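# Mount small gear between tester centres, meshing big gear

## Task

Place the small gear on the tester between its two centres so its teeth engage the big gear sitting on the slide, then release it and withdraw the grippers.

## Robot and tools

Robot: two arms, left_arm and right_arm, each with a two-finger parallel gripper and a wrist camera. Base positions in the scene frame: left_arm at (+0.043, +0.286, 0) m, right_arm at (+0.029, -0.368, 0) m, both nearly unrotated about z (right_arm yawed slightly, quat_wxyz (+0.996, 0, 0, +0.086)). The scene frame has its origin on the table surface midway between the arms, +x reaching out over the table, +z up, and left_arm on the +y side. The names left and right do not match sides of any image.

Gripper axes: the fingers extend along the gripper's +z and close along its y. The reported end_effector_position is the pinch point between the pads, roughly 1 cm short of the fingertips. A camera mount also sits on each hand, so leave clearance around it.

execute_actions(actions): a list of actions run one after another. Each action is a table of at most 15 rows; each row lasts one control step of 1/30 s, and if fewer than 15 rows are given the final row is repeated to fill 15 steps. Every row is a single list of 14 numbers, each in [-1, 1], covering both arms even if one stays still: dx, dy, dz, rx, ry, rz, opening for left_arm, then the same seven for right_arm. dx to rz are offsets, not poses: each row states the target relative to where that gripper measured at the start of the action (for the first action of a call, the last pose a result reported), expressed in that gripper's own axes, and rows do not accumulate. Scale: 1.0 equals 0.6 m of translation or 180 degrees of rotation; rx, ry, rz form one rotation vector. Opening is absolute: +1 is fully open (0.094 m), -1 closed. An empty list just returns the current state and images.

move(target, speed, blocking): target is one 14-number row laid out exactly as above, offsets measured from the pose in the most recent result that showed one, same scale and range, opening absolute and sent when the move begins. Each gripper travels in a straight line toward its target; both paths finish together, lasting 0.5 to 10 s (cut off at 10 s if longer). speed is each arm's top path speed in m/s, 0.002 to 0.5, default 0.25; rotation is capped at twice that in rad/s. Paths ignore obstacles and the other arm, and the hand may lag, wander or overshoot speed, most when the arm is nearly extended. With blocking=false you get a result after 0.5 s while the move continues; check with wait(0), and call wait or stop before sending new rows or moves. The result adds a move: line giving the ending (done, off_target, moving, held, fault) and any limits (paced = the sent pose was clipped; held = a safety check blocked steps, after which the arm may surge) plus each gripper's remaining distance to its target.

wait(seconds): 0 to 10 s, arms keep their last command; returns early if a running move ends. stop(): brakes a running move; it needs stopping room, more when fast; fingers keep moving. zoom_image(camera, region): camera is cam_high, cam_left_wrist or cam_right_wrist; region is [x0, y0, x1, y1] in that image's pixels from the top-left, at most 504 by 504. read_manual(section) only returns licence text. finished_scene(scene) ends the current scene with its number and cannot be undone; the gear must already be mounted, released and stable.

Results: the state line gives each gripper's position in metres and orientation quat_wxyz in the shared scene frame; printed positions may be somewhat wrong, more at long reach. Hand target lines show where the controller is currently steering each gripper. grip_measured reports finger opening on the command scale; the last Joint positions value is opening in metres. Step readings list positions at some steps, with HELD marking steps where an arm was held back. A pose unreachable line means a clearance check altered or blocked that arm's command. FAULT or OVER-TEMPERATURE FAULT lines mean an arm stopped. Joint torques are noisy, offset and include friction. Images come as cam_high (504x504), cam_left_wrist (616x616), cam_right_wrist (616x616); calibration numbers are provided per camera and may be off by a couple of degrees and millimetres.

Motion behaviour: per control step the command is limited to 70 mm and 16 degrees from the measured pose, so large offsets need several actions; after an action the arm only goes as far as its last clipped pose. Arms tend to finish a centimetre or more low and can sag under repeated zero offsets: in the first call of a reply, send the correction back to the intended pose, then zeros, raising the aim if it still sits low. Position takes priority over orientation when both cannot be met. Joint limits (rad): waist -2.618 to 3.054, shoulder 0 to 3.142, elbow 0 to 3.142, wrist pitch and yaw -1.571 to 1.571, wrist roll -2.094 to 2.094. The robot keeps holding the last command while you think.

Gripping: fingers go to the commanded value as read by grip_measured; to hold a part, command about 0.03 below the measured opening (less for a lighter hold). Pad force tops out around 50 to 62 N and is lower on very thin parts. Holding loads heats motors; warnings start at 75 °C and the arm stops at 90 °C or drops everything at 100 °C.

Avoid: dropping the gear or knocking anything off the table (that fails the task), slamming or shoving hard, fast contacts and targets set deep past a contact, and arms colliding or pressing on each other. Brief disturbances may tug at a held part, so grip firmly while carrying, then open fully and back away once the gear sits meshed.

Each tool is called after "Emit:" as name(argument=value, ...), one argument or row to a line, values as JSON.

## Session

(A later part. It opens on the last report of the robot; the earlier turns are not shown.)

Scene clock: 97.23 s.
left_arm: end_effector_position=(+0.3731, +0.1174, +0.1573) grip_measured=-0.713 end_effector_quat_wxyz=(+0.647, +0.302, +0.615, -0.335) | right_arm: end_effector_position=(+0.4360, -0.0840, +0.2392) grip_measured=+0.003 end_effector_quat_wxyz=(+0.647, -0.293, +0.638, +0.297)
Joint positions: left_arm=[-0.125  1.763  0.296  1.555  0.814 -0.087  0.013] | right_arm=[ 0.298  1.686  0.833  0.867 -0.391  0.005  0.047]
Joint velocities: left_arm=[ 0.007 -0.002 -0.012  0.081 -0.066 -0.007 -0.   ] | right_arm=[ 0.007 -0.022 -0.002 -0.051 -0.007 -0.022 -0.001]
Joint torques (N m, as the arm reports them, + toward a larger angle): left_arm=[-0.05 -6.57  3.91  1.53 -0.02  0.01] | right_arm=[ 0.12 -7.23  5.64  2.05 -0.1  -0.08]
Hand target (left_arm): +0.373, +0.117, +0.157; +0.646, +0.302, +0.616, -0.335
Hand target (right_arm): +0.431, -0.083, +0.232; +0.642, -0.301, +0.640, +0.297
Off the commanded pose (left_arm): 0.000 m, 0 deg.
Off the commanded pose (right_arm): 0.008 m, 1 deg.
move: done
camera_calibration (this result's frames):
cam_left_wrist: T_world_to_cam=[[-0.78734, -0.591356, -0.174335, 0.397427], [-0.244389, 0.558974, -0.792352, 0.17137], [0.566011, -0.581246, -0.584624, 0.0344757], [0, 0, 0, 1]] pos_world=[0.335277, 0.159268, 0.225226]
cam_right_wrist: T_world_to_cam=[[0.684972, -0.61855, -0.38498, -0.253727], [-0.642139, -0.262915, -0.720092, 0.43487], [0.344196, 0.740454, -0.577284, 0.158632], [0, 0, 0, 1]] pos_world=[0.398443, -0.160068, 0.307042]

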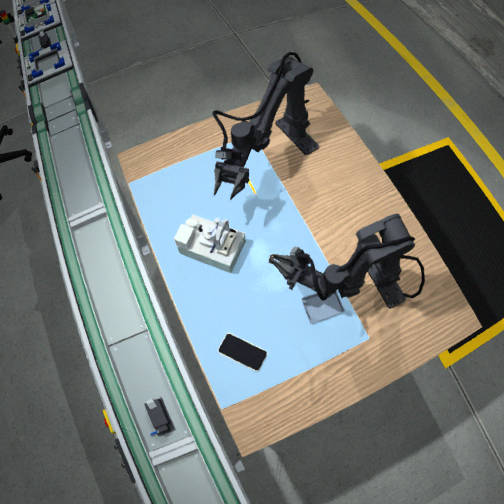

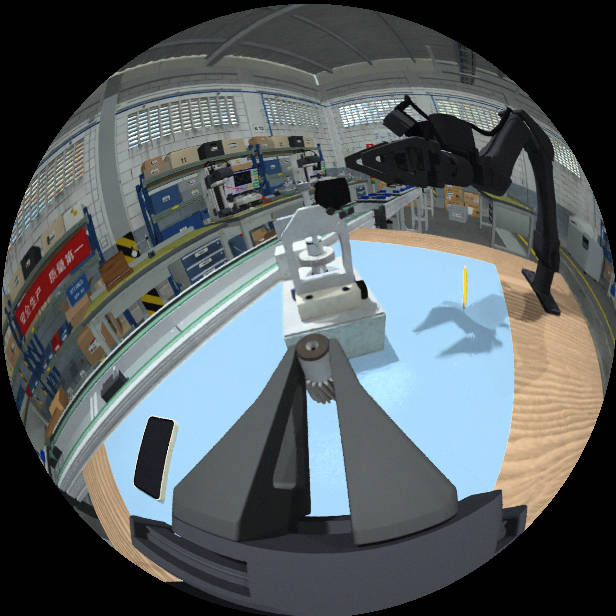

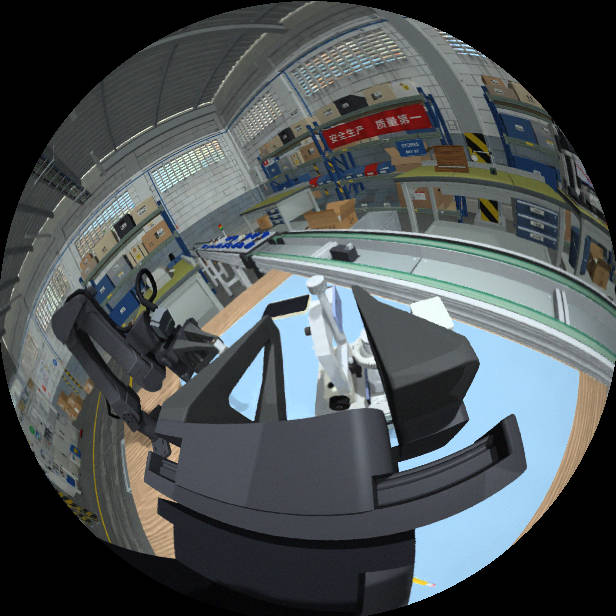

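Emit:
move(
  target=[0,0.012,0.18,0,-0.02,0,-0.74,0.035,0.014,0.135,0,0,0,0],
  speed=0.12,
)

Scene clock: 107.37 s.
left_arm: end_effector_position=(+0.4363, +0.0388, +0.1581) grip_measured=-0.713 end_effector_quat_wxyz=(+0.659, +0.296, +0.601, -0.343) | right_arm: end_effector_position=(+0.4795, -0.0223, +0.2150) grip_measured=+0.003 end_effector_quat_wxyz=(+0.643, -0.294, +0.641, +0.298)
Joint positions: left_arm=[-0.357  1.996  0.627  1.494  0.583 -0.091  0.013] | right_arm=[ 0.386  1.965  1.094  0.876 -0.306  0.005  0.047]
Joint velocities: left_arm=[ 0.012 -0.007 -0.017 -0.007 -0.066 -0.037  0.   ] | right_arm=[ 0.017 -0.002 -0.007 -0.022  0.037  0.007  0.   ]
Joint torques (N m, as the arm reports them, + toward a larger angle): left_arm=[-0.52 -8.76  7.    1.63 -0.14 -0.08] | right_arm=[ 0.58 -8.84  9.31  1.87  0.09 -0.02]
Hand target (left_arm): +0.442, +0.035, +0.164; +0.665, +0.292, +0.595, -0.344
Hand target (right_arm): +0.483, -0.017, +0.221; +0.647, -0.294, +0.638, +0.296
Off the commanded pose (left_arm): 0.010 m, 1 deg.
Off the commanded pose (right_arm): 0.008 m, 1 deg.
move: done
camera_calibration (this result's frames):
cam_left_wrist: T_world_to_cam=[[-0.784944, -0.594581, -0.174176, 0.399844], [-0.221922, 0.532291, -0.816956, 0.226513], [0.578459, -0.602611, -0.549769, -0.0566658], [0, 0, 0, 1]] pos_world=[0.396902, 0.0830212, 0.223541]
cam_right_wrist: T_world_to_cam=[[0.683748, -0.617839, -0.388282, -0.25336], [-0.647101, -0.267445, -0.713956, 0.462621], [0.337266, 0.739424, -0.58267, 0.0885091], [0, 0, 0, 1]] pos_world=[0.442745, -0.0982559, 0.283487]

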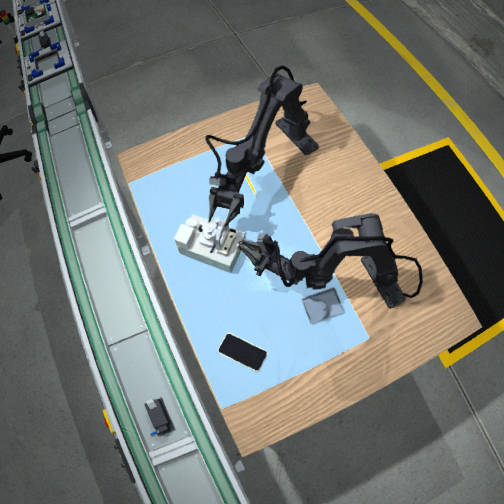

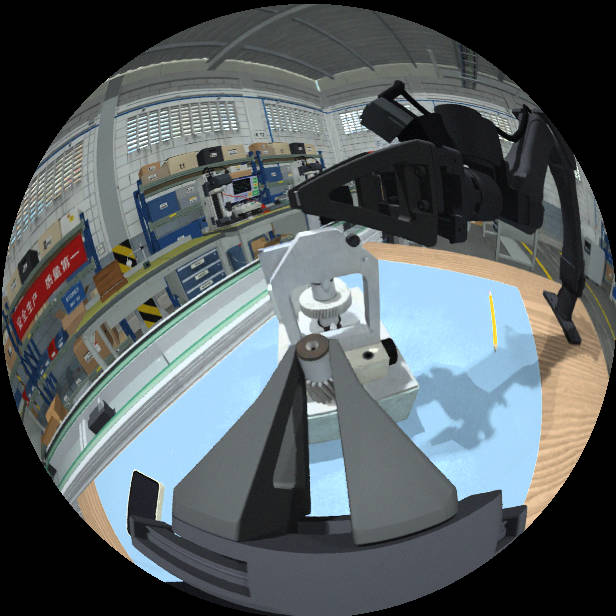

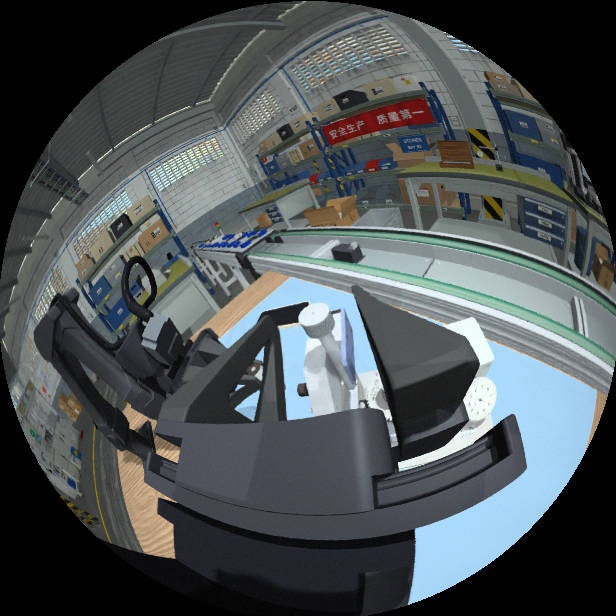

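Emit:
execute_actions(
  actions=[
    [[0,0,0,0,0,0,-0.74,0,0,0,0,0,0,-0.74]],
    [[0,0,0,0,0,0,-0.74,0,0,0,0,0,0,-0.74]],
    [[0,0,0,0,0,0,-0.74,-0.07,0,0.015,0,-0.02,0,-0.74]],
    [[0,0,0,0,0,0,-0.74,-0.07,0,0.015,0,-0.02,0,-0.74]],
    [[0,0,0.05,0,0,0,-0.74,-0.07,0,0.015,0,-0.02,0,-0.74]],
  ],
)

Scene clock: 118.47 s.
left_arm: end_effector_position=(+0.4475, +0.0176, +0.1549) grip_measured=-0.713 end_effector_quat_wxyz=(+0.650, +0.295, +0.608, -0.346) | right_arm: end_effector_position=(+0.4815, -0.0230, +0.2156) grip_measured=-0.706 end_effector_quat_wxyz=(+0.614, -0.295, +0.671, +0.292)
Joint positions: left_arm=[-0.404  2.028  0.705  1.422  0.542 -0.089  0.013] | right_arm=[ 0.385  1.926  1.137  0.709 -0.301  0.007  0.014]
Joint velocities: left_arm=[ 0.017 -0.012 -0.002  0.022 -0.007 -0.066 -0.001] | right_arm=[-0.017 -0.002 -0.002 -0.037 -0.007 -0.081 -0.001]
Joint torques (N m, as the arm reports them, + toward a larger angle): left_arm=[-0.22 -9.4   7.11  1.65 -0.13  0.08] | right_arm=[  0.29 -10.65  11.83   2.24   0.05   0.2 ]
Hand target (left_arm): +0.454, +0.015, +0.161; +0.659, +0.295, +0.601, -0.342
Hand target (right_arm): +0.486, -0.018, +0.257; +0.645, -0.285, +0.641, +0.303
Off the commanded pose (left_arm): 0.010 m, 1 deg.
Off the commanded pose (right_arm): 0.043 m, 5 deg.
Step readings (end_effector_position; steps 1 to 15: 1st action; 16 to 30: 2nd action; 31 to 45: 3rd action; 46 to 60: 4th action; 61 to 75: 5th action):
0: left_arm (+0.4366, +0.0390, +0.1579) | right_arm (+0.4796, -0.0224, +0.2150)
1: left_arm (+0.4366, +0.0390, +0.1579) | right_arm (+0.4796, -0.0224, +0.2150)
2: left_arm (+0.4366, +0.0390, +0.1579) | right_arm (+0.4796, -0.0224, +0.2150)
4: left_arm (+0.4366, +0.0390, +0.1579) | right_arm (+0.4810, -0.0238, +0.2150)
8: left_arm (+0.4366, +0.0390, +0.1579) | right_arm (+0.4812, -0.0240, +0.2150)
15: left_arm (+0.4366, +0.0390, +0.1579) | right_arm (+0.4812, -0.0240, +0.2150)
16: left_arm (+0.4366, +0.0390, +0.1579) | right_arm (+0.4812, -0.0240, +0.2150)
17: left_arm (+0.4366, +0.0390, +0.1579) | right_arm (+0.4812, -0.0240, +0.2150)
19: left_arm (+0.4366, +0.0390, +0.1579) | right_arm (+0.4812, -0.0240, +0.2150)
23: left_arm (+0.4366, +0.0390, +0.1579) | right_arm (+0.4812, -0.0240, +0.2150)
30: left_arm (+0.4366, +0.0390, +0.1579) | right_arm (+0.4812, -0.0240, +0.2150)
31: left_arm (+0.4366, +0.0390, +0.1579) | right_arm (+0.4817, -0.0235, +0.2160)
32: left_arm (+0.4366, +0.0390, +0.1579) | right_arm (+0.4817, -0.0232, +0.2161)
34: left_arm (+0.4366, +0.0390, +0.1579) | right_arm (+0.4815, -0.0233, +0.2159)
38: left_arm (+0.4366, +0.0390, +0.1579) | right_arm (+0.4815, -0.0233, +0.2156)
45: left_arm (+0.4366, +0.0390, +0.1579) | right_arm (+0.4815, -0.0233, +0.2157)
46: left_arm (+0.4366, +0.0390, +0.1579) | right_arm (+0.4817, -0.0231, +0.2158)
47: left_arm (+0.4366, +0.0390, +0.1579) | right_arm (+0.4816, -0.0231, +0.2158)
49: left_arm (+0.4366, +0.0390, +0.1579) | right_arm (+0.4816, -0.0231, +0.2157)
53: left_arm (+0.4366, +0.0390, +0.1579) | right_arm (+0.4816, -0.0231, +0.2154)
60: left_arm (+0.4366, +0.0390, +0.1579) | right_arm (+0.4816, -0.0231, +0.2155)
61: left_arm (+0.4381, +0.0373, +0.1577) | right_arm (+0.4817, -0.0229, +0.2160)
62: left_arm (+0.4411, +0.0332, +0.1579) | right_arm (+0.4816, -0.0229, +0.2159)
64: left_arm (+0.4446, +0.0233, +0.1591) | right_arm (+0.4816, -0.0229, +0.2157)
68: left_arm (+0.4461, +0.0170, +0.1585) | right_arm (+0.4816, -0.0229, +0.2156)
75: end_effector_position above
camera_calibration (this result's frames):
cam_left_wrist: T_world_to_cam=[[-0.792258, -0.589059, -0.159176, 0.396358], [-0.237637, 0.538131, -0.808668, 0.243329], [0.562011, -0.602847, -0.566321, -0.0677731], [0, 0, 0, 1]] pos_world=[0.409931, 0.0616784, 0.221482]
cam_right_wrist: T_world_to_cam=[[0.650495, -0.639474, -0.409791, -0.234805], [-0.69911, -0.293275, -0.652101, 0.475275], [0.29682, 0.710677, -0.637837, 0.119328], [0, 0, 0, 1]] pos_world=[0.44959, -0.0955696, 0.289818]

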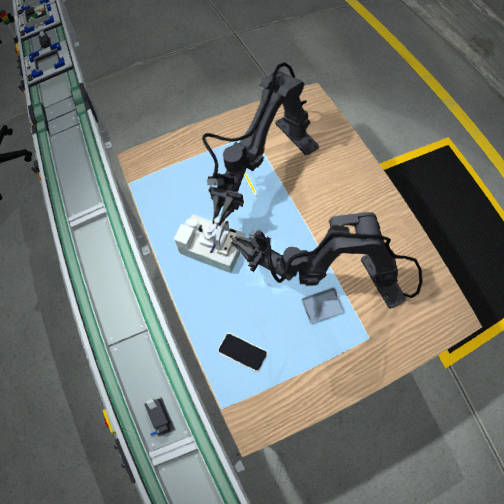

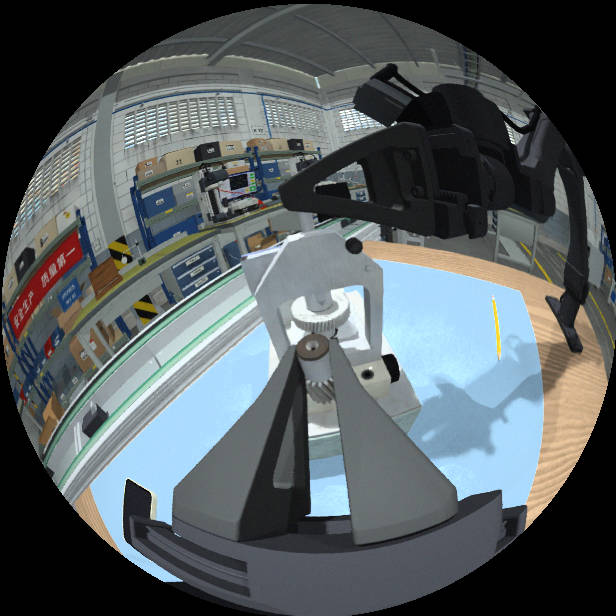

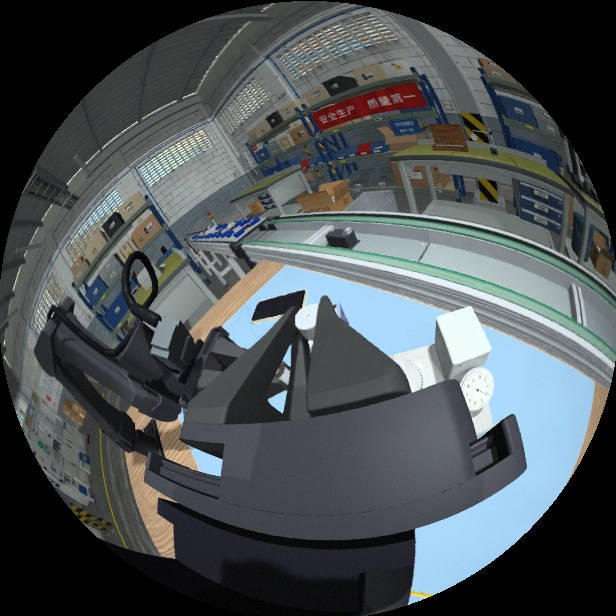

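Emit:
execute_actions(
  actions=[
    [[0,0,0,0,0,0,-0.74,-0.125,0,0.01,0,-0.08,0,-0.78]],
    [[0,0,0,0,0,0,-0.74,-0.125,0,0.02,0,-0.07,0,-0.78]],
    [[-0.012,0.008,0.035,0,-0.01,0,-0.74,-0.125,0,0.02,0,-0.06,0,-0.78]],
  ],
)

Emit:
zoom_image(
  camera="cam_left_wrist",
  region=[230,230,410,410],
)

Scene clock: 124.80 s.
left_arm: end_effector_position=(+0.4586, +0.0092, +0.1563) grip_measured=-0.713 end_effector_quat_wxyz=(+0.653, +0.292, +0.606, -0.348) | right_arm: end_effector_position=(+0.4819, -0.0227, +0.2294) grip_measured=-0.706 end_effector_quat_wxyz=(+0.626, -0.279, +0.658, +0.312)
Joint positions: left_arm=[-0.416  2.062  0.764  1.407  0.528 -0.097  0.013] | right_arm=[ 0.382  1.926  1.137  0.767 -0.309  0.054  0.014]
Joint velocities: left_arm=[-0.007  0.022 -0.002 -0.022  0.007 -0.022 -0.   ] | right_arm=[ 0.002 -0.007 -0.002  0.007  0.007  0.022 -0.   ]
Joint torques (N m, as the arm reports them, + toward a larger angle): left_arm=[-0.62 -9.76  7.32  1.64 -0.16 -0.06] | right_arm=[  0.19 -11.76  13.21   3.04   0.14   0.52]
Hand target (left_arm): +0.463, +0.004, +0.163; +0.659, +0.289, +0.599, -0.351
Hand target (right_arm): +0.485, -0.022, +0.304; +0.686, -0.252, +0.594, +0.337
Off the commanded pose (left_arm): 0.010 m, 1 deg.
Off the commanded pose (right_arm): 0.077 m, 11 deg.
Step readings (end_effector_position; steps 1 to 15: 1st action; 16 to 30: 2nd action; 31 to 45: 3rd action):
0: left_arm (+0.4478, +0.0177, +0.1544) | right_arm (+0.4815, -0.0230, +0.2155)
1: left_arm (+0.4478, +0.0177, +0.1544) | right_arm (+0.4817, -0.0228, +0.2187)
2: left_arm (+0.4478, +0.0177, +0.1544) | right_arm (+0.4819, -0.0229, +0.2212)
4: left_arm (+0.4478, +0.0177, +0.1544) | right_arm (+0.4820, -0.0228, +0.2265)
8: left_arm (+0.4478, +0.0177, +0.1544) | right_arm (+0.4820, -0.0227, +0.2296)
15: left_arm (+0.4478, +0.0177, +0.1544) | right_arm (+0.4820, -0.0227, +0.2305)
16: left_arm (+0.4478, +0.0177, +0.1544) | right_arm (+0.4819, -0.0227, +0.2305)
17: left_arm (+0.4478, +0.0177, +0.1544) | right_arm (+0.4820, -0.0228, +0.2305)
19: left_arm (+0.4478, +0.0177, +0.1544) | right_arm (+0.4819, -0.0227, +0.2306)
23: left_arm (+0.4478, +0.0177, +0.1544) | right_arm (+0.4819, -0.0227, +0.2308)
30: left_arm (+0.4478, +0.0177, +0.1544) | right_arm (+0.4819, -0.0227, +0.2309)
31: left_arm (+0.4489, +0.0169, +0.1545) | right_arm (+0.4819, -0.0227, +0.2303)
32: left_arm (+0.4518, +0.0149, +0.1553) | right_arm (+0.4819, -0.0227, +0.2301)
34: left_arm (+0.4566, +0.0111, +0.1564) | right_arm (+0.4819, -0.0227, +0.2297)
38: left_arm (+0.4583, +0.0090, +0.1567) | right_arm (+0.4819, -0.0227, +0.2294)
45: end_effector_position above
camera_calibration (this result's frames):
cam_left_wrist: T_world_to_cam=[[-0.790697, -0.592123, -0.155528, 0.399151], [-0.236418, 0.529665, -0.814593, 0.25207], [0.564717, -0.607326, -0.558793, -0.0806117], [0, 0, 0, 1]] pos_world=[0.420725, 0.053876, 0.222369]
cam_right_wrist: T_world_to_cam=[[0.658253, -0.611199, -0.439475, -0.225449], [-0.689387, -0.25491, -0.678061, 0.486746], [0.302403, 0.749304, -0.589148, 0.114891], [0, 0, 0, 1]] pos_world=[0.449215, -0.0998056, 0.298652]

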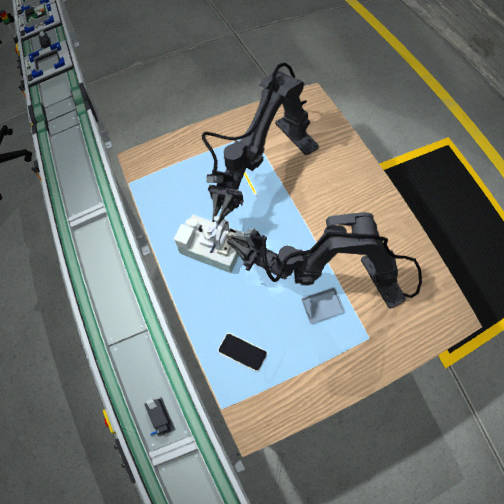

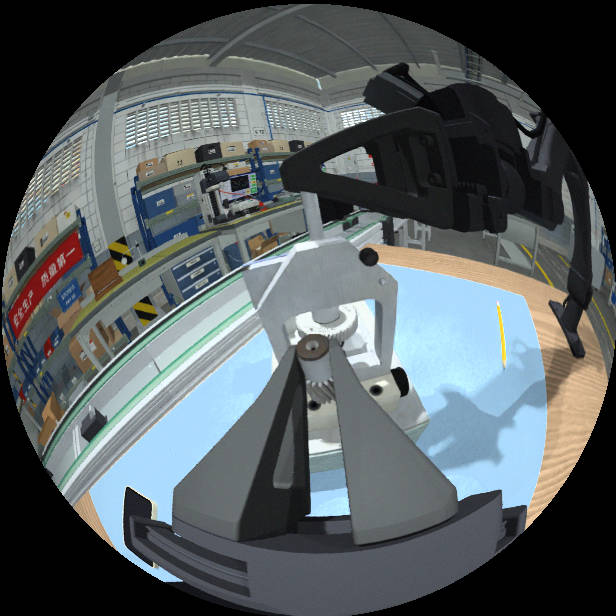

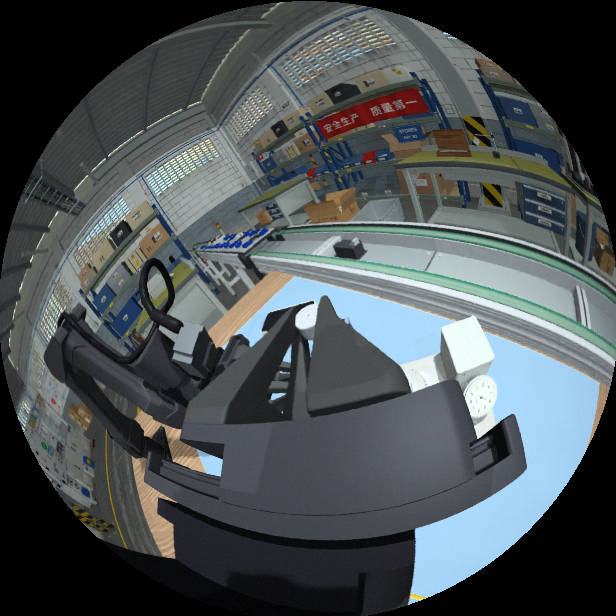

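Region (230, 230, 410, 410) of cam_left_wrist's 616x616 image, scaled by 2.800, with more detail than that image has.

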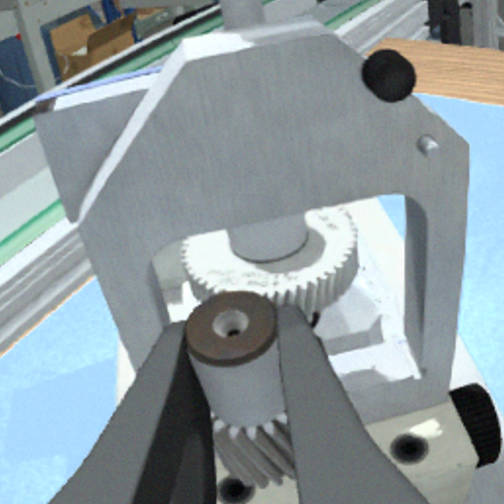

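Gear is somewhat left; shift −y ~5mm while advancing.

Emit:
execute_actions(
  actions=[
    [[-0.008,-0.008,0.035,0,-0.01,0,-0.74,-0.125,0,0.015,0,-0.09,-0.02,-0.78]],
    [[-0.008,-0.003,0.03,0,-0.01,0,-0.74,-0.125,0,0.015,0,-0.09,-0.02,-0.78]],
    [[0,0,0,0,0,0,-0.74,-0.125,0,0.015,0,-0.09,-0.02,-0.78]],
  ],
)

Emit:
zoom_image(
  camera="cam_left_wrist",
  region=[230,230,410,410],
)

Scene clock: 138.20 s.
left_arm: end_effector_position=(+0.4633, -0.0175, +0.1518) grip_measured=-0.713 end_effector_quat_wxyz=(+0.653, +0.290, +0.603, -0.355) | right_arm: end_effector_position=(+0.4832, -0.0215, +0.2401) grip_measured=-0.706 end_effector_quat_wxyz=(+0.683, -0.276, +0.589, +0.331)
Joint positions: left_arm=[-0.477  2.124  0.837  1.405  0.474 -0.104  0.013] | right_arm=[ 0.374  2.018  1.115  1.066 -0.34   0.067  0.014]
Joint velocities: left_arm=[-0.007  0.012  0.007  0.051  0.051 -0.022 -0.001] | right_arm=[ 0.007  0.022 -0.007 -0.007  0.037  0.007 -0.001]
Joint torques (N m, as the arm reports them, + toward a larger angle): left_arm=[ -0.06 -11.18   4.87   1.68  -0.05   0.01] | right_arm=[  0.45 -11.42  11.52   3.62   0.38   0.16]
Hand target (left_arm): +0.463, -0.018, +0.152; +0.653, +0.290, +0.603, -0.355
Hand target (right_arm): +0.479, -0.026, +0.313; +0.755, -0.252, +0.503, +0.338
Off the commanded pose (left_arm): 0.000 m, 0 deg.
Off the commanded pose (right_arm): 0.076 m, 14 deg.
Step readings (end_effector_position; steps 1 to 15: 1st action; 16 to 30: 2nd action; 31 to 45: 3rd action):
0: left_arm (+0.4586, +0.0092, +0.1562) | right_arm (+0.4819, -0.0227, +0.2294)
1: left_arm (+0.4594, +0.0082, +0.1562) | right_arm (+0.4820, -0.0227, +0.2315)
2: left_arm (+0.4608, +0.0053, +0.1564) | right_arm (+0.4822, -0.0225, +0.2336)
4: left_arm (+0.4611, -0.0019, +0.1559) | right_arm (+0.4826, -0.0223, +0.2367)
8: left_arm (+0.4592, -0.0075, +0.1545) | right_arm (+0.4834, -0.0216, +0.2375)
15: left_arm (+0.4601, -0.0068, +0.1545) | right_arm (+0.4839, -0.0210, +0.2377)
16: left_arm (+0.4609, -0.0077, +0.1544) | right_arm (+0.4838, -0.0211, +0.2388)
17: left_arm (+0.4625, -0.0097, +0.1543) | right_arm (+0.4836, -0.0213, +0.2397)
19: left_arm (+0.4639, -0.0142, +0.1536) | right_arm (+0.4834, -0.0216, +0.2397)
23: left_arm (+0.4628, -0.0179, +0.1519) | right_arm (+0.4838, -0.0212, +0.2401)
30: left_arm (+0.4633, -0.0175, +0.1519) | right_arm (+0.4841, -0.0209, +0.2402)
31: left_arm (+0.4633, -0.0175, +0.1519) | right_arm (+0.4840, -0.0211, +0.2400)
32: left_arm (+0.4633, -0.0175, +0.1518) | right_arm (+0.4835, -0.0213, +0.2398)
34: left_arm (+0.4633, -0.0175, +0.1518) | right_arm (+0.4830, -0.0218, +0.2399)
38: left_arm (+0.4633, -0.0175, +0.1518) | right_arm (+0.4831, -0.0217, +0.2400)
45: end_effector_position above
camera_calibration (this result's frames):
cam_left_wrist: T_world_to_cam=[[-0.795512, -0.587848, -0.146951, 0.387419], [-0.232954, 0.520585, -0.821415, 0.262987], [0.559368, -0.619213, -0.551074, -0.100958], [0, 0, 0, 1]] pos_world=[0.425933, 0.0283216, 0.217317]
cam_right_wrist: T_world_to_cam=[[0.733941, -0.551859, -0.395957, -0.266716], [-0.574386, -0.193153, -0.795471, 0.469208], [0.362507, 0.811261, -0.458743, 0.0609015], [0, 0, 0, 1]] pos_world=[0.443183, -0.105968, 0.295571]

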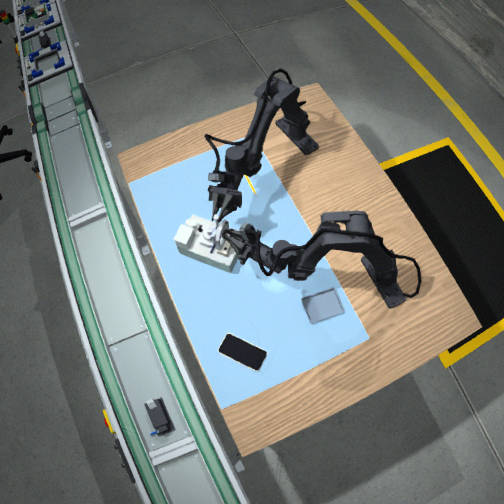

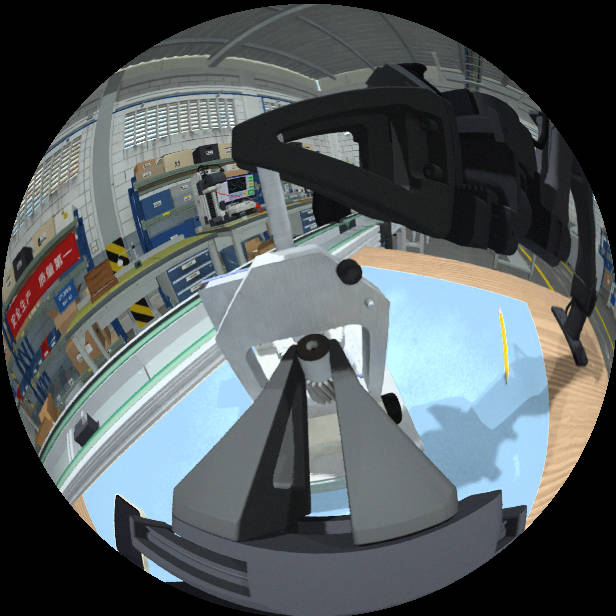

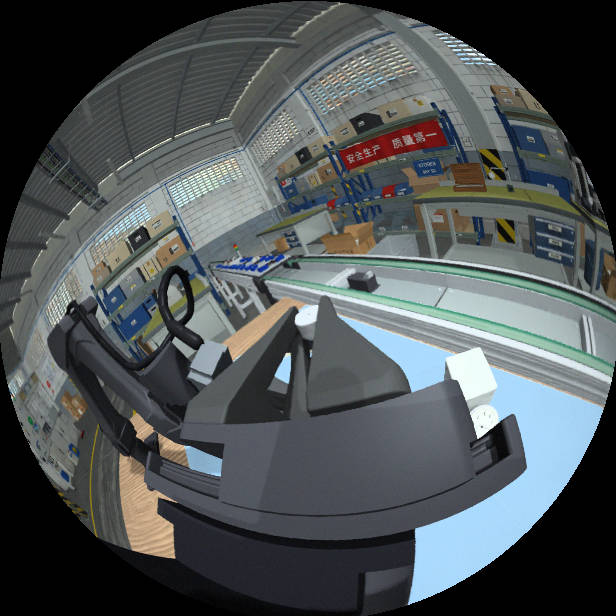

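Region (230, 230, 410, 410) of cam_left_wrist's 616x616 image, scaled by 2.800, with more detail than that image has.

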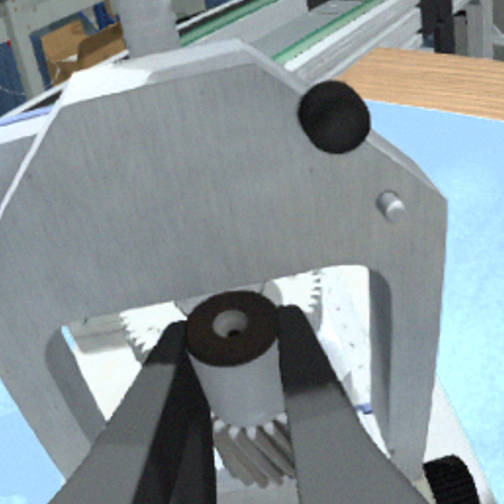

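Now slightly right. +y ~4mm, forward ~10mm.

Emit:
execute_actions(
  actions=[
    [[-0.016,0.018,0.03,0,-0.01,0,-0.74,-0.125,0,0.03,0,-0.065,0,-0.78]],
    [[0,0,0,0,0,0,-0.74,-0.125,0,0.03,0,-0.065,0,-0.78]],
    [[0,0,0,0,0,0,-0.74,-0.08,0,0.02,0,-0.04,0,-0.78]],
    [[0,0,0,0,0,0,-0.74,-0.05,0,0.01,0,-0.02,0,-0.78]],
    [[0,0,0,0,0,0,-0.74,-0.01,0,0,0,0,0,-0.78]],
  ],
)

Emit:
zoom_image(
  camera="cam_left_wrist",
  region=[230,230,410,410],
)

Scene clock: 150.20 s.
left_arm: end_effector_position=(+0.4785, -0.0212, +0.1454) grip_measured=-0.713 end_effector_quat_wxyz=(+0.644, +0.282, +0.616, -0.354) | right_arm: end_effector_position=(+0.4818, -0.0229, +0.2202) grip_measured=-0.706 end_effector_quat_wxyz=(+0.653, -0.284, +0.613, +0.342)
Joint positions: left_arm=[-0.473  2.154  0.898  1.346  0.464 -0.113  0.013] | right_arm=[ 0.36   2.019  1.101  1.012 -0.383  0.083  0.014]
Joint velocities: left_arm=[ 0.012 -0.007 -0.012  0.007 -0.037 -0.022  0.   ] | right_arm=[ 0.042  0.007  0.007 -0.095 -0.066 -0.022  0.001]
Joint torques (N m, as the arm reports them, + toward a larger angle): left_arm=[ -0.35 -11.77   5.14   1.93   0.11   0.  ] | right_arm=[  0.04 -11.23   7.67   2.08   0.04   0.25]
Hand target (left_arm): +0.475, -0.024, +0.150; +0.648, +0.288, +0.607, -0.358
Hand target (right_arm): +0.482, -0.023, +0.236; +0.661, -0.276, +0.603, +0.350
Off the commanded pose (left_arm): 0.006 m, 1 deg.
Off the commanded pose (right_arm): 0.016 m, 2 deg.
Step readings (end_effector_position; steps 1 to 15: 1st action; 16 to 30: 2nd action; 31 to 45: 3rd action; 46 to 60: 4th action; 61 to 75: 5th action):
0: left_arm (+0.4633, -0.0175, +0.1518) | right_arm (+0.4832, -0.0215, +0.2403)
1: left_arm (+0.4645, -0.0183, +0.1522) | right_arm (+0.4832, -0.0214, +0.2399)
2: left_arm (+0.4676, -0.0199, +0.1530) | right_arm (+0.4832, -0.0214, +0.2396)
4: left_arm (+0.4727, -0.0226, +0.1538) | right_arm (+0.4831, -0.0214, +0.2396)
8: left_arm (+0.4749, -0.0237, +0.1529) | right_arm (+0.4831, -0.0214, +0.2396)
15: left_arm (+0.4750, -0.0237, +0.1528) | right_arm (+0.4831, -0.0214, +0.2396)
16: left_arm (+0.4750, -0.0237, +0.1528) | right_arm (+0.4832, -0.0215, +0.2396)
17: left_arm (+0.4750, -0.0237, +0.1527) | right_arm (+0.4832, -0.0217, +0.2395)
19: left_arm (+0.4750, -0.0237, +0.1527) | right_arm (+0.4831, -0.0217, +0.2395)
23: left_arm (+0.4750, -0.0237, +0.1527) | right_arm (+0.4831, -0.0217, +0.2395)
30: left_arm (+0.4750, -0.0237, +0.1527) | right_arm (+0.4831, -0.0217, +0.2395)
31: left_arm (+0.4750, -0.0237, +0.1527) | right_arm (+0.4831, -0.0217, +0.2390)
32: left_arm (+0.4750, -0.0237, +0.1527) | right_arm (+0.4831, -0.0217, +0.2386)
34: left_arm (+0.4750, -0.0238, +0.1526) | right_arm (+0.4830, -0.0219, +0.2380)
38: left_arm (+0.4750, -0.0238, +0.1526) | right_arm (+0.4829, -0.0218, +0.2377)
45: left_arm (+0.4750, -0.0238, +0.1526) | right_arm (+0.4829, -0.0219, +0.2376)
46: left_arm (+0.4750, -0.0238, +0.1526) | right_arm (+0.4830, -0.0218, +0.2362)
47: left_arm (+0.4750, -0.0238, +0.1526) | right_arm (+0.4830, -0.0219, +0.2348)
49: left_arm (+0.4752, -0.0238, +0.1516) | right_arm (+0.4826, -0.0221, +0.2320)
53: left_arm (+0.4753, -0.0239, +0.1499) | right_arm (+0.4822, -0.0223, +0.2305)
60: left_arm (+0.4753, -0.0239, +0.1497) | right_arm (+0.4823, -0.0225, +0.2304)
61: left_arm (+0.4754, -0.0239, +0.1492) | right_arm (+0.4821, -0.0227, +0.2283)
62: left_arm (+0.4756, -0.0239, +0.1480) | right_arm (+0.4819, -0.0229, +0.2270)
64: left_arm (+0.4765, -0.0230, +0.1475) | right_arm (+0.4819, -0.0228, +0.2254)
68: left_arm (+0.4782, -0.0215, +0.1459) | right_arm (+0.4818, -0.0229, +0.2210)
75: end_effector_position above
camera_calibration (this result's frames):
cam_left_wrist: T_world_to_cam=[[-0.792292, -0.597182, -0.125087, 0.391482], [-0.266072, 0.522659, -0.809959, 0.277425], [0.54907, -0.608442, -0.572992, -0.106925], [0, 0, 0, 1]] pos_world=[0.442693, 0.0237296, 0.212405]
cam_right_wrist: T_world_to_cam=[[0.722337, -0.541702, -0.42987, -0.261], [-0.621367, -0.235569, -0.747269, 0.463283], [0.303533, 0.806887, -0.506756, 0.0922091], [0, 0, 0, 1]] pos_world=[0.44841, -0.106651, 0.280728]

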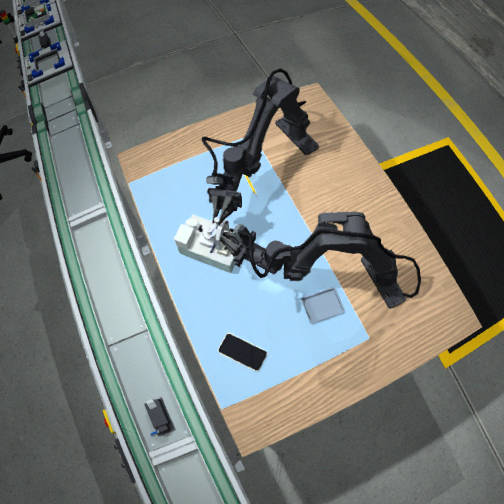

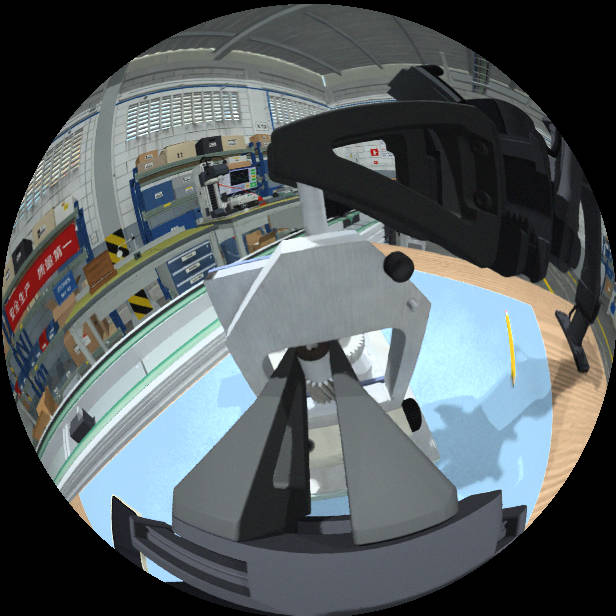

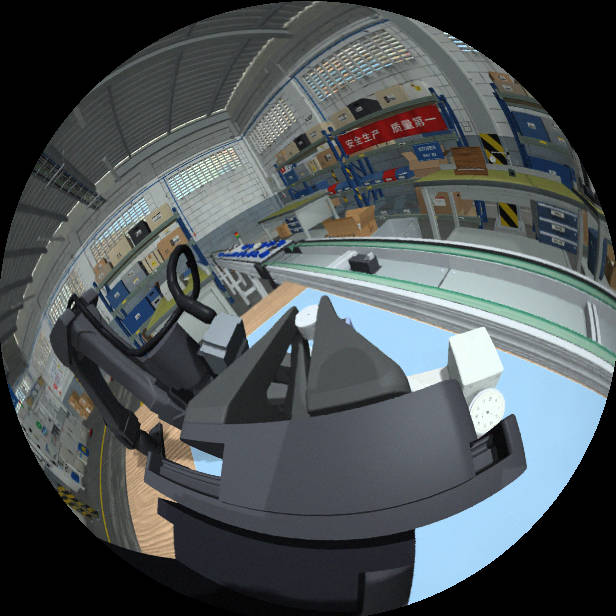

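Region (230, 230, 410, 410) of cam_left_wrist's 616x616 image, scaled by 2.800, with more detail than that image has.

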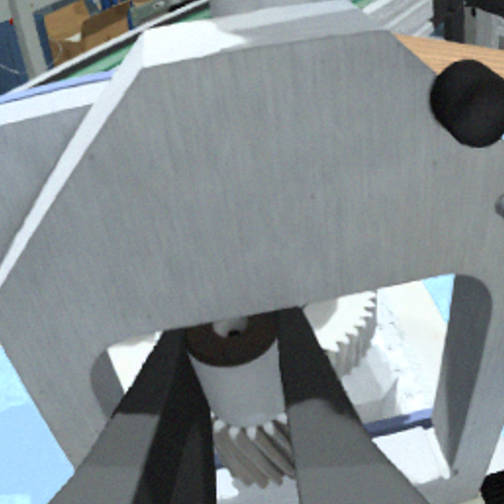

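Emit:
execute_actions(
  actions=[
    [[0,0,0,0,0,0,-0.74,-0.125,0,0.015,0,-0.09,-0.02,-0.78]],
    [[-0.03,0,0,0,-0.02,0,-0.74,-0.125,0,0.015,0,-0.09,-0.02,-0.78]],
    [[-0.012,-0.02,0.02,0,0,0,-0.74,-0.125,0,0.03,0,-0.065,0,-0.78]],
    [[0,0,0,0,0,0,-0.74,-0.125,0,0.03,0,-0.065,0,-0.78]],
    [[0,0,0,0,0,0,-0.74,-0.06,0,0.015,0,-0.03,0,-0.78]],
  ],
)

Emit:
zoom_image(
  camera="cam_left_wrist",
  region=[230,230,410,410],
)

Scene clock: 161.07 s.
left_arm: end_effector_position=(+0.4755, -0.0281, +0.1474) grip_measured=-0.713 end_effector_quat_wxyz=(+0.645, +0.273, +0.617, -0.359) | right_arm: end_effector_position=(+0.4821, -0.0232, +0.2286) grip_measured=-0.706 end_effector_quat_wxyz=(+0.687, -0.257, +0.569, +0.371)
Joint positions: left_arm=[-0.496  2.154  0.898  1.354  0.433 -0.132  0.013] | right_arm=[ 0.361  2.101  1.101  1.239 -0.377  0.159  0.014]
Joint velocities: left_arm=[ 0.002 -0.007 -0.007  0.081 -0.007 -0.037 -0.001] | right_arm=[-0.002 -0.022 -0.002  0.007  0.007 -0.007 -0.001]
Joint torques (N m, as the arm reports them, + toward a larger angle): left_arm=[  0.   -11.63   5.06   1.7   -0.05   0.  ] | right_arm=[  0.02 -11.94   9.19   2.42   0.26   0.37]
Hand target (left_arm): +0.476, -0.028, +0.147; +0.645, +0.273, +0.617, -0.359
Hand target (right_arm): +0.482, -0.026, +0.267; +0.715, -0.240, +0.533, +0.383
Off the commanded pose (left_arm): 0.000 m, 0 deg.
Off the commanded pose (right_arm): 0.039 m, 6 deg.
Step readings (end_effector_position; steps 1 to 15: 1st action; 16 to 30: 2nd action; 31 to 45: 3rd action; 46 to 60: 4th action; 61 to 75: 5th action):
0: left_arm (+0.4785, -0.0212, +0.1454) | right_arm (+0.4818, -0.0229, +0.2201)
1: left_arm (+0.4786, -0.0212, +0.1452) | right_arm (+0.4817, -0.0231, +0.2236)
2: left_arm (+0.4787, -0.0212, +0.1452) | right_arm (+0.4818, -0.0233, +0.2261)
4: left_arm (+0.4787, -0.0212, +0.1452) | right_arm (+0.4819, -0.0234, +0.2285)
8: left_arm (+0.4787, -0.0212, +0.1452) | right_arm (+0.4821, -0.0233, +0.2291)
15: left_arm (+0.4787, -0.0212, +0.1452) | right_arm (+0.4821, -0.0233, +0.2298)
16: left_arm (+0.4786, -0.0211, +0.1462) | right_arm (+0.4819, -0.0234, +0.2310)
17: left_arm (+0.4785, -0.0211, +0.1474) | right_arm (+0.4818, -0.0236, +0.2320)
19: left_arm (+0.4782, -0.0209, +0.1505) | right_arm (+0.4819, -0.0236, +0.2315)
23: left_arm (+0.4780, -0.0208, +0.1526) | right_arm (+0.4818, -0.0236, +0.2310)
30: left_arm (+0.4780, -0.0208, +0.1526) | right_arm (+0.4819, -0.0238, +0.2310)
31: left_arm (+0.4780, -0.0216, +0.1515) | right_arm (+0.4820, -0.0237, +0.2306)
32: left_arm (+0.4777, -0.0230, +0.1502) | right_arm (+0.4820, -0.0237, +0.2306)
34: left_arm (+0.4759, -0.0268, +0.1476) | right_arm (+0.4819, -0.0235, +0.2305)
38: left_arm (+0.4755, -0.0281, +0.1473) | right_arm (+0.4819, -0.0236, +0.2305)
45: left_arm (+0.4755, -0.0281, +0.1473) | right_arm (+0.4819, -0.0236, +0.2305)
46: left_arm (+0.4755, -0.0281, +0.1474) | right_arm (+0.4819, -0.0236, +0.2305)
47: left_arm (+0.4755, -0.0281, +0.1474) | right_arm (+0.4819, -0.0236, +0.2305)
49: left_arm (+0.4755, -0.0281, +0.1474) | right_arm (+0.4819, -0.0236, +0.2305)
53: left_arm (+0.4755, -0.0281, +0.1474) | right_arm (+0.4819, -0.0236, +0.2305)
60: left_arm (+0.4755, -0.0281, +0.1474) | right_arm (+0.4819, -0.0236, +0.2305)
61: left_arm (+0.4755, -0.0281, +0.1474) | right_arm (+0.4822, -0.0234, +0.2293)
62: left_arm (+0.4755, -0.0281, +0.1474) | right_arm (+0.4821, -0.0232, +0.2288)
64: left_arm (+0.4755, -0.0281, +0.1474) | right_arm (+0.4821, -0.0232, +0.2286)
68: left_arm (+0.4755, -0.0281, +0.1474) | right_arm (+0.4821, -0.0232, +0.2286)
75: end_effector_position above
camera_calibration (this result's frames):
cam_left_wrist: T_world_to_cam=[[-0.789899, -0.603861, -0.106826, 0.381218], [-0.277056, 0.506823, -0.816315, 0.287508], [0.547082, -0.615209, -0.567643, -0.108309], [0, 0, 0, 1]] pos_world=[0.440034, 0.0178541, 0.21394]
cam_right_wrist: T_world_to_cam=[[0.754231, -0.484252, -0.443437, -0.268709], [-0.569171, -0.145451, -0.809251, 0.460825], [0.327384, 0.862754, -0.385326, 0.0586739], [0, 0, 0, 1]] pos_world=[0.445748, -0.113717, 0.276376]

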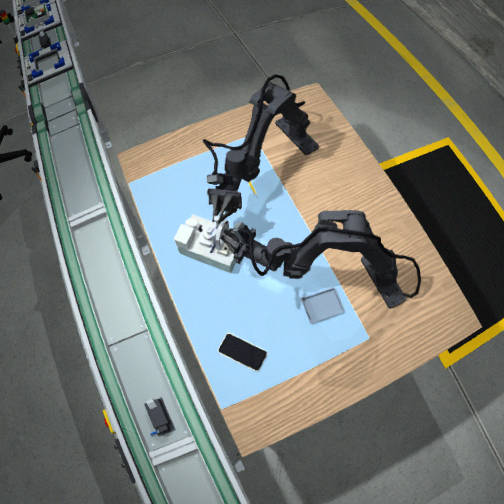

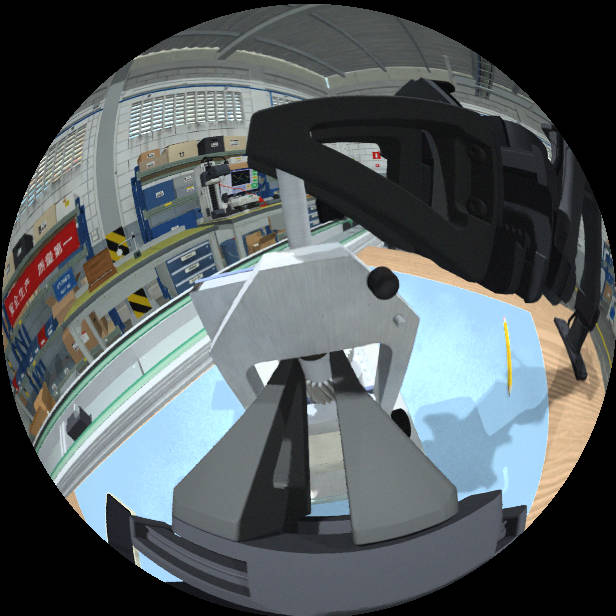

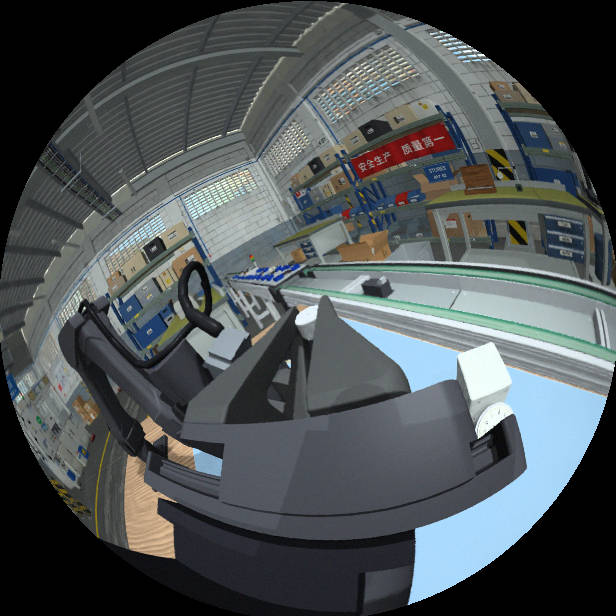

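Region (230, 230, 410, 410) of cam_left_wrist's 616x616 image, scaled by 2.800, with more detail than that image has.

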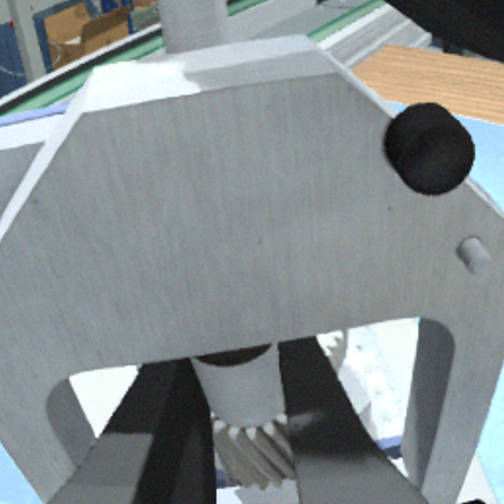

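Emit:
execute_actions(
  actions=[
    [[0,0,0,0,0,0,-0.74,-0.03,0,0,0,0,0,-0.78]],
    [[0,0,0,0,0,0,-0.74,0,0,0,0,0,0,-0.78]],
    [[0,0,0,0,0,0,-0.74,0,0,0,0,0,0,-0.2]],
    [[0,0,0,0,0,0,-0.74,0,0,-0.07,0,0.06,0,-0.2]],
    [[0,0,0,0,0,0,-0.74,0.03,-0.07,0,0,0.03,0,-0.2]],
    [[0,0,0,0,0,0,-0.74,0.04,-0.03,0,0,0.03,0,-0.2]],
  ],
)

Emit:
zoom_image(
  camera="cam_right_wrist",
  region=[150,180,400,430],
)

Scene clock: 172.17 s.
left_arm: end_effector_position=(+0.4766, -0.0272, +0.1449) grip_measured=-0.713 end_effector_quat_wxyz=(+0.643, +0.274, +0.621, -0.355) | right_arm: end_effector_position=(+0.4970, -0.1012, +0.1704) grip_measured=-0.203 end_effector_quat_wxyz=(+0.572, -0.303, +0.699, +0.305)
Joint positions: left_arm=[-0.495  2.154  0.898  1.343  0.43  -0.126  0.013] | right_arm=[ 0.171  1.929  1.033  0.707 -0.55  -0.018  0.037]
Joint velocities: left_arm=[-0.002  0.002 -0.012 -0.037  0.081 -0.007  0.   ] | right_arm=[ 0.012  0.002  0.012 -0.022 -0.022 -0.051  0.001]
Joint torques (N m, as the arm reports them, + toward a larger angle): left_arm=[ -0.14 -11.69   5.24   1.73  -0.04   0.02] | right_arm=[-0.09 -8.58  9.1   1.83 -0.22 -0.07]
Hand target (left_arm): +0.477, -0.027, +0.145; +0.643, +0.274, +0.621, -0.355
Hand target (right_arm): +0.501, -0.099, +0.176; +0.574, -0.310, +0.694, +0.305
Off the commanded pose (left_arm): 0.000 m, 0 deg.
Off the commanded pose (right_arm): 0.007 m, 1 deg.
Step readings (end_effector_position; steps 1 to 15: 1st action; 16 to 30: 2nd action; 31 to 45: 3rd action; 46 to 60: 4th action; 61 to 75: 5th action; 76 to 90: 6th action):
0: left_arm (+0.4755, -0.0281, +0.1474) | right_arm (+0.4821, -0.0232, +0.2286)
1: left_arm (+0.4756, -0.0280, +0.1474) | right_arm (+0.4819, -0.0230, +0.2279)
2: left_arm (+0.4757, -0.0279, +0.1473) | right_arm (+0.4818, -0.0230, +0.2275)
4: left_arm (+0.4758, -0.0277, +0.1471) | right_arm (+0.4819, -0.0230, +0.2273)
8: left_arm (+0.4758, -0.0277, +0.1471) | right_arm (+0.4819, -0.0231, +0.2271)
15: left_arm (+0.4758, -0.0277, +0.1471) | right_arm (+0.4818, -0.0230, +0.2272)
16: left_arm (+0.4758, -0.0277, +0.1470) | right_arm (+0.4818, -0.0230, +0.2270)
17: left_arm (+0.4758, -0.0277, +0.1470) | right_arm (+0.4818, -0.0230, +0.2269)
19: left_arm (+0.4758, -0.0277, +0.1470) | right_arm (+0.4818, -0.0230, +0.2269)
23: left_arm (+0.4758, -0.0277, +0.1469) | right_arm (+0.4819, -0.0229, +0.2268)
30: left_arm (+0.4758, -0.0277, +0.1469) | right_arm (+0.4819, -0.0229, +0.2268)
31: left_arm (+0.4759, -0.0277, +0.1466) | right_arm (+0.4819, -0.0229, +0.2267)
32: left_arm (+0.4763, -0.0274, +0.1459) | right_arm (+0.4819, -0.0229, +0.2268)
34: left_arm (+0.4766, -0.0272, +0.1450) | right_arm (+0.4818, -0.0230, +0.2272)
38: left_arm (+0.4766, -0.0272, +0.1450) | right_arm (+0.4818, -0.0230, +0.2272)
45: left_arm (+0.4766, -0.0272, +0.1450) | right_arm (+0.4818, -0.0230, +0.2272)
46: left_arm (+0.4766, -0.0272, +0.1449) | right_arm (+0.4788, -0.0257, +0.2242)
47: left_arm (+0.4766, -0.0272, +0.1449) | right_arm (+0.4709, -0.0317, +0.2180)
49: left_arm (+0.4766, -0.0272, +0.1449) | right_arm (+0.4609, -0.0448, +0.2181)
53: left_arm (+0.4766, -0.0272, +0.1449) | right_arm (+0.4592, -0.0564, +0.2357)
60: left_arm (+0.4766, -0.0272, +0.1449) | right_arm (+0.4581, -0.0554, +0.2250)
61: left_arm (+0.4766, -0.0272, +0.1449) | right_arm (+0.4593, -0.0566, +0.2226)
62: left_arm (+0.4766, -0.0272, +0.1449) | right_arm (+0.4636, -0.0600, +0.2206)
64: left_arm (+0.4766, -0.0272, +0.1449) | right_arm (+0.4780, -0.0741, +0.2149)
68: left_arm (+0.4766, -0.0272, +0.1449) | right_arm (+0.4926, -0.0909, +0.2047)
75: left_arm (+0.4766, -0.0272, +0.1449) | right_arm (+0.4898, -0.0878, +0.2009)
76: left_arm (+0.4766, -0.0272, +0.1449) | right_arm (+0.4899, -0.0882, +0.1989)
77: left_arm (+0.4766, -0.0272, +0.1449) | right_arm (+0.4906, -0.0895, +0.1960)
79: left_arm (+0.4766, -0.0272, +0.1449) | right_arm (+0.4938, -0.0949, +0.1878)
83: left_arm (+0.4766, -0.0272, +0.1449) | right_arm (+0.4973, -0.1016, +0.1734)
90: end_effector_position above
camera_calibration (this result's frames):
cam_left_wrist: T_world_to_cam=[[-0.78751, -0.606653, -0.108625, 0.381347], [-0.283045, 0.512579, -0.810647, 0.287561], [0.547461, -0.607647, -0.575371, -0.108616], [0, 0, 0, 1]] pos_world=[0.44117, 0.0179477, 0.21204]
cam_right_wrist: T_world_to_cam=[[0.633458, -0.630677, -0.448305, -0.297487], [-0.744672, -0.339478, -0.574646, 0.438431], [0.210227, 0.697854, -0.684693, 0.191214], [0, 0, 0, 1]] pos_world=[0.474735, -0.17222, 0.249501]

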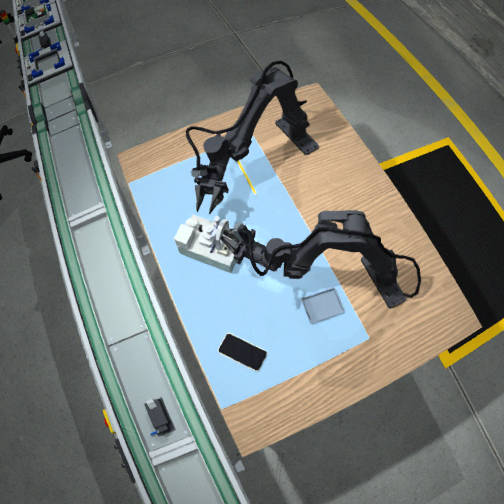

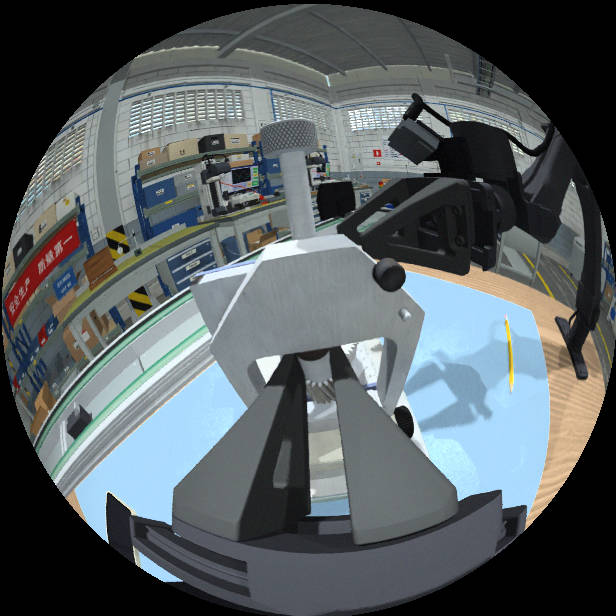

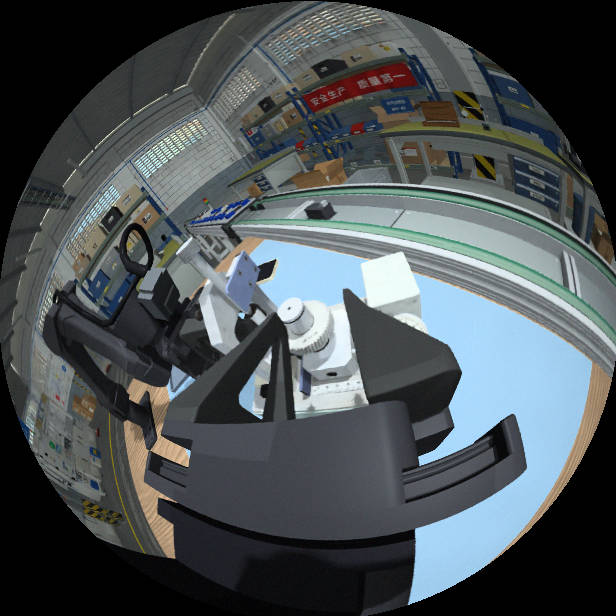

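Region (150, 180, 400, 430) of cam_right_wrist's 616x616 image, scaled by 2.016, with more detail than that image has.

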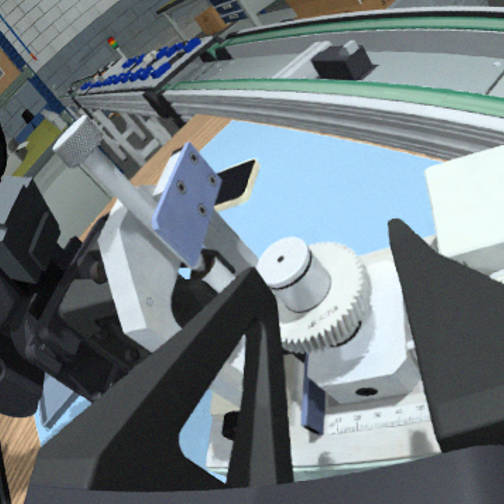

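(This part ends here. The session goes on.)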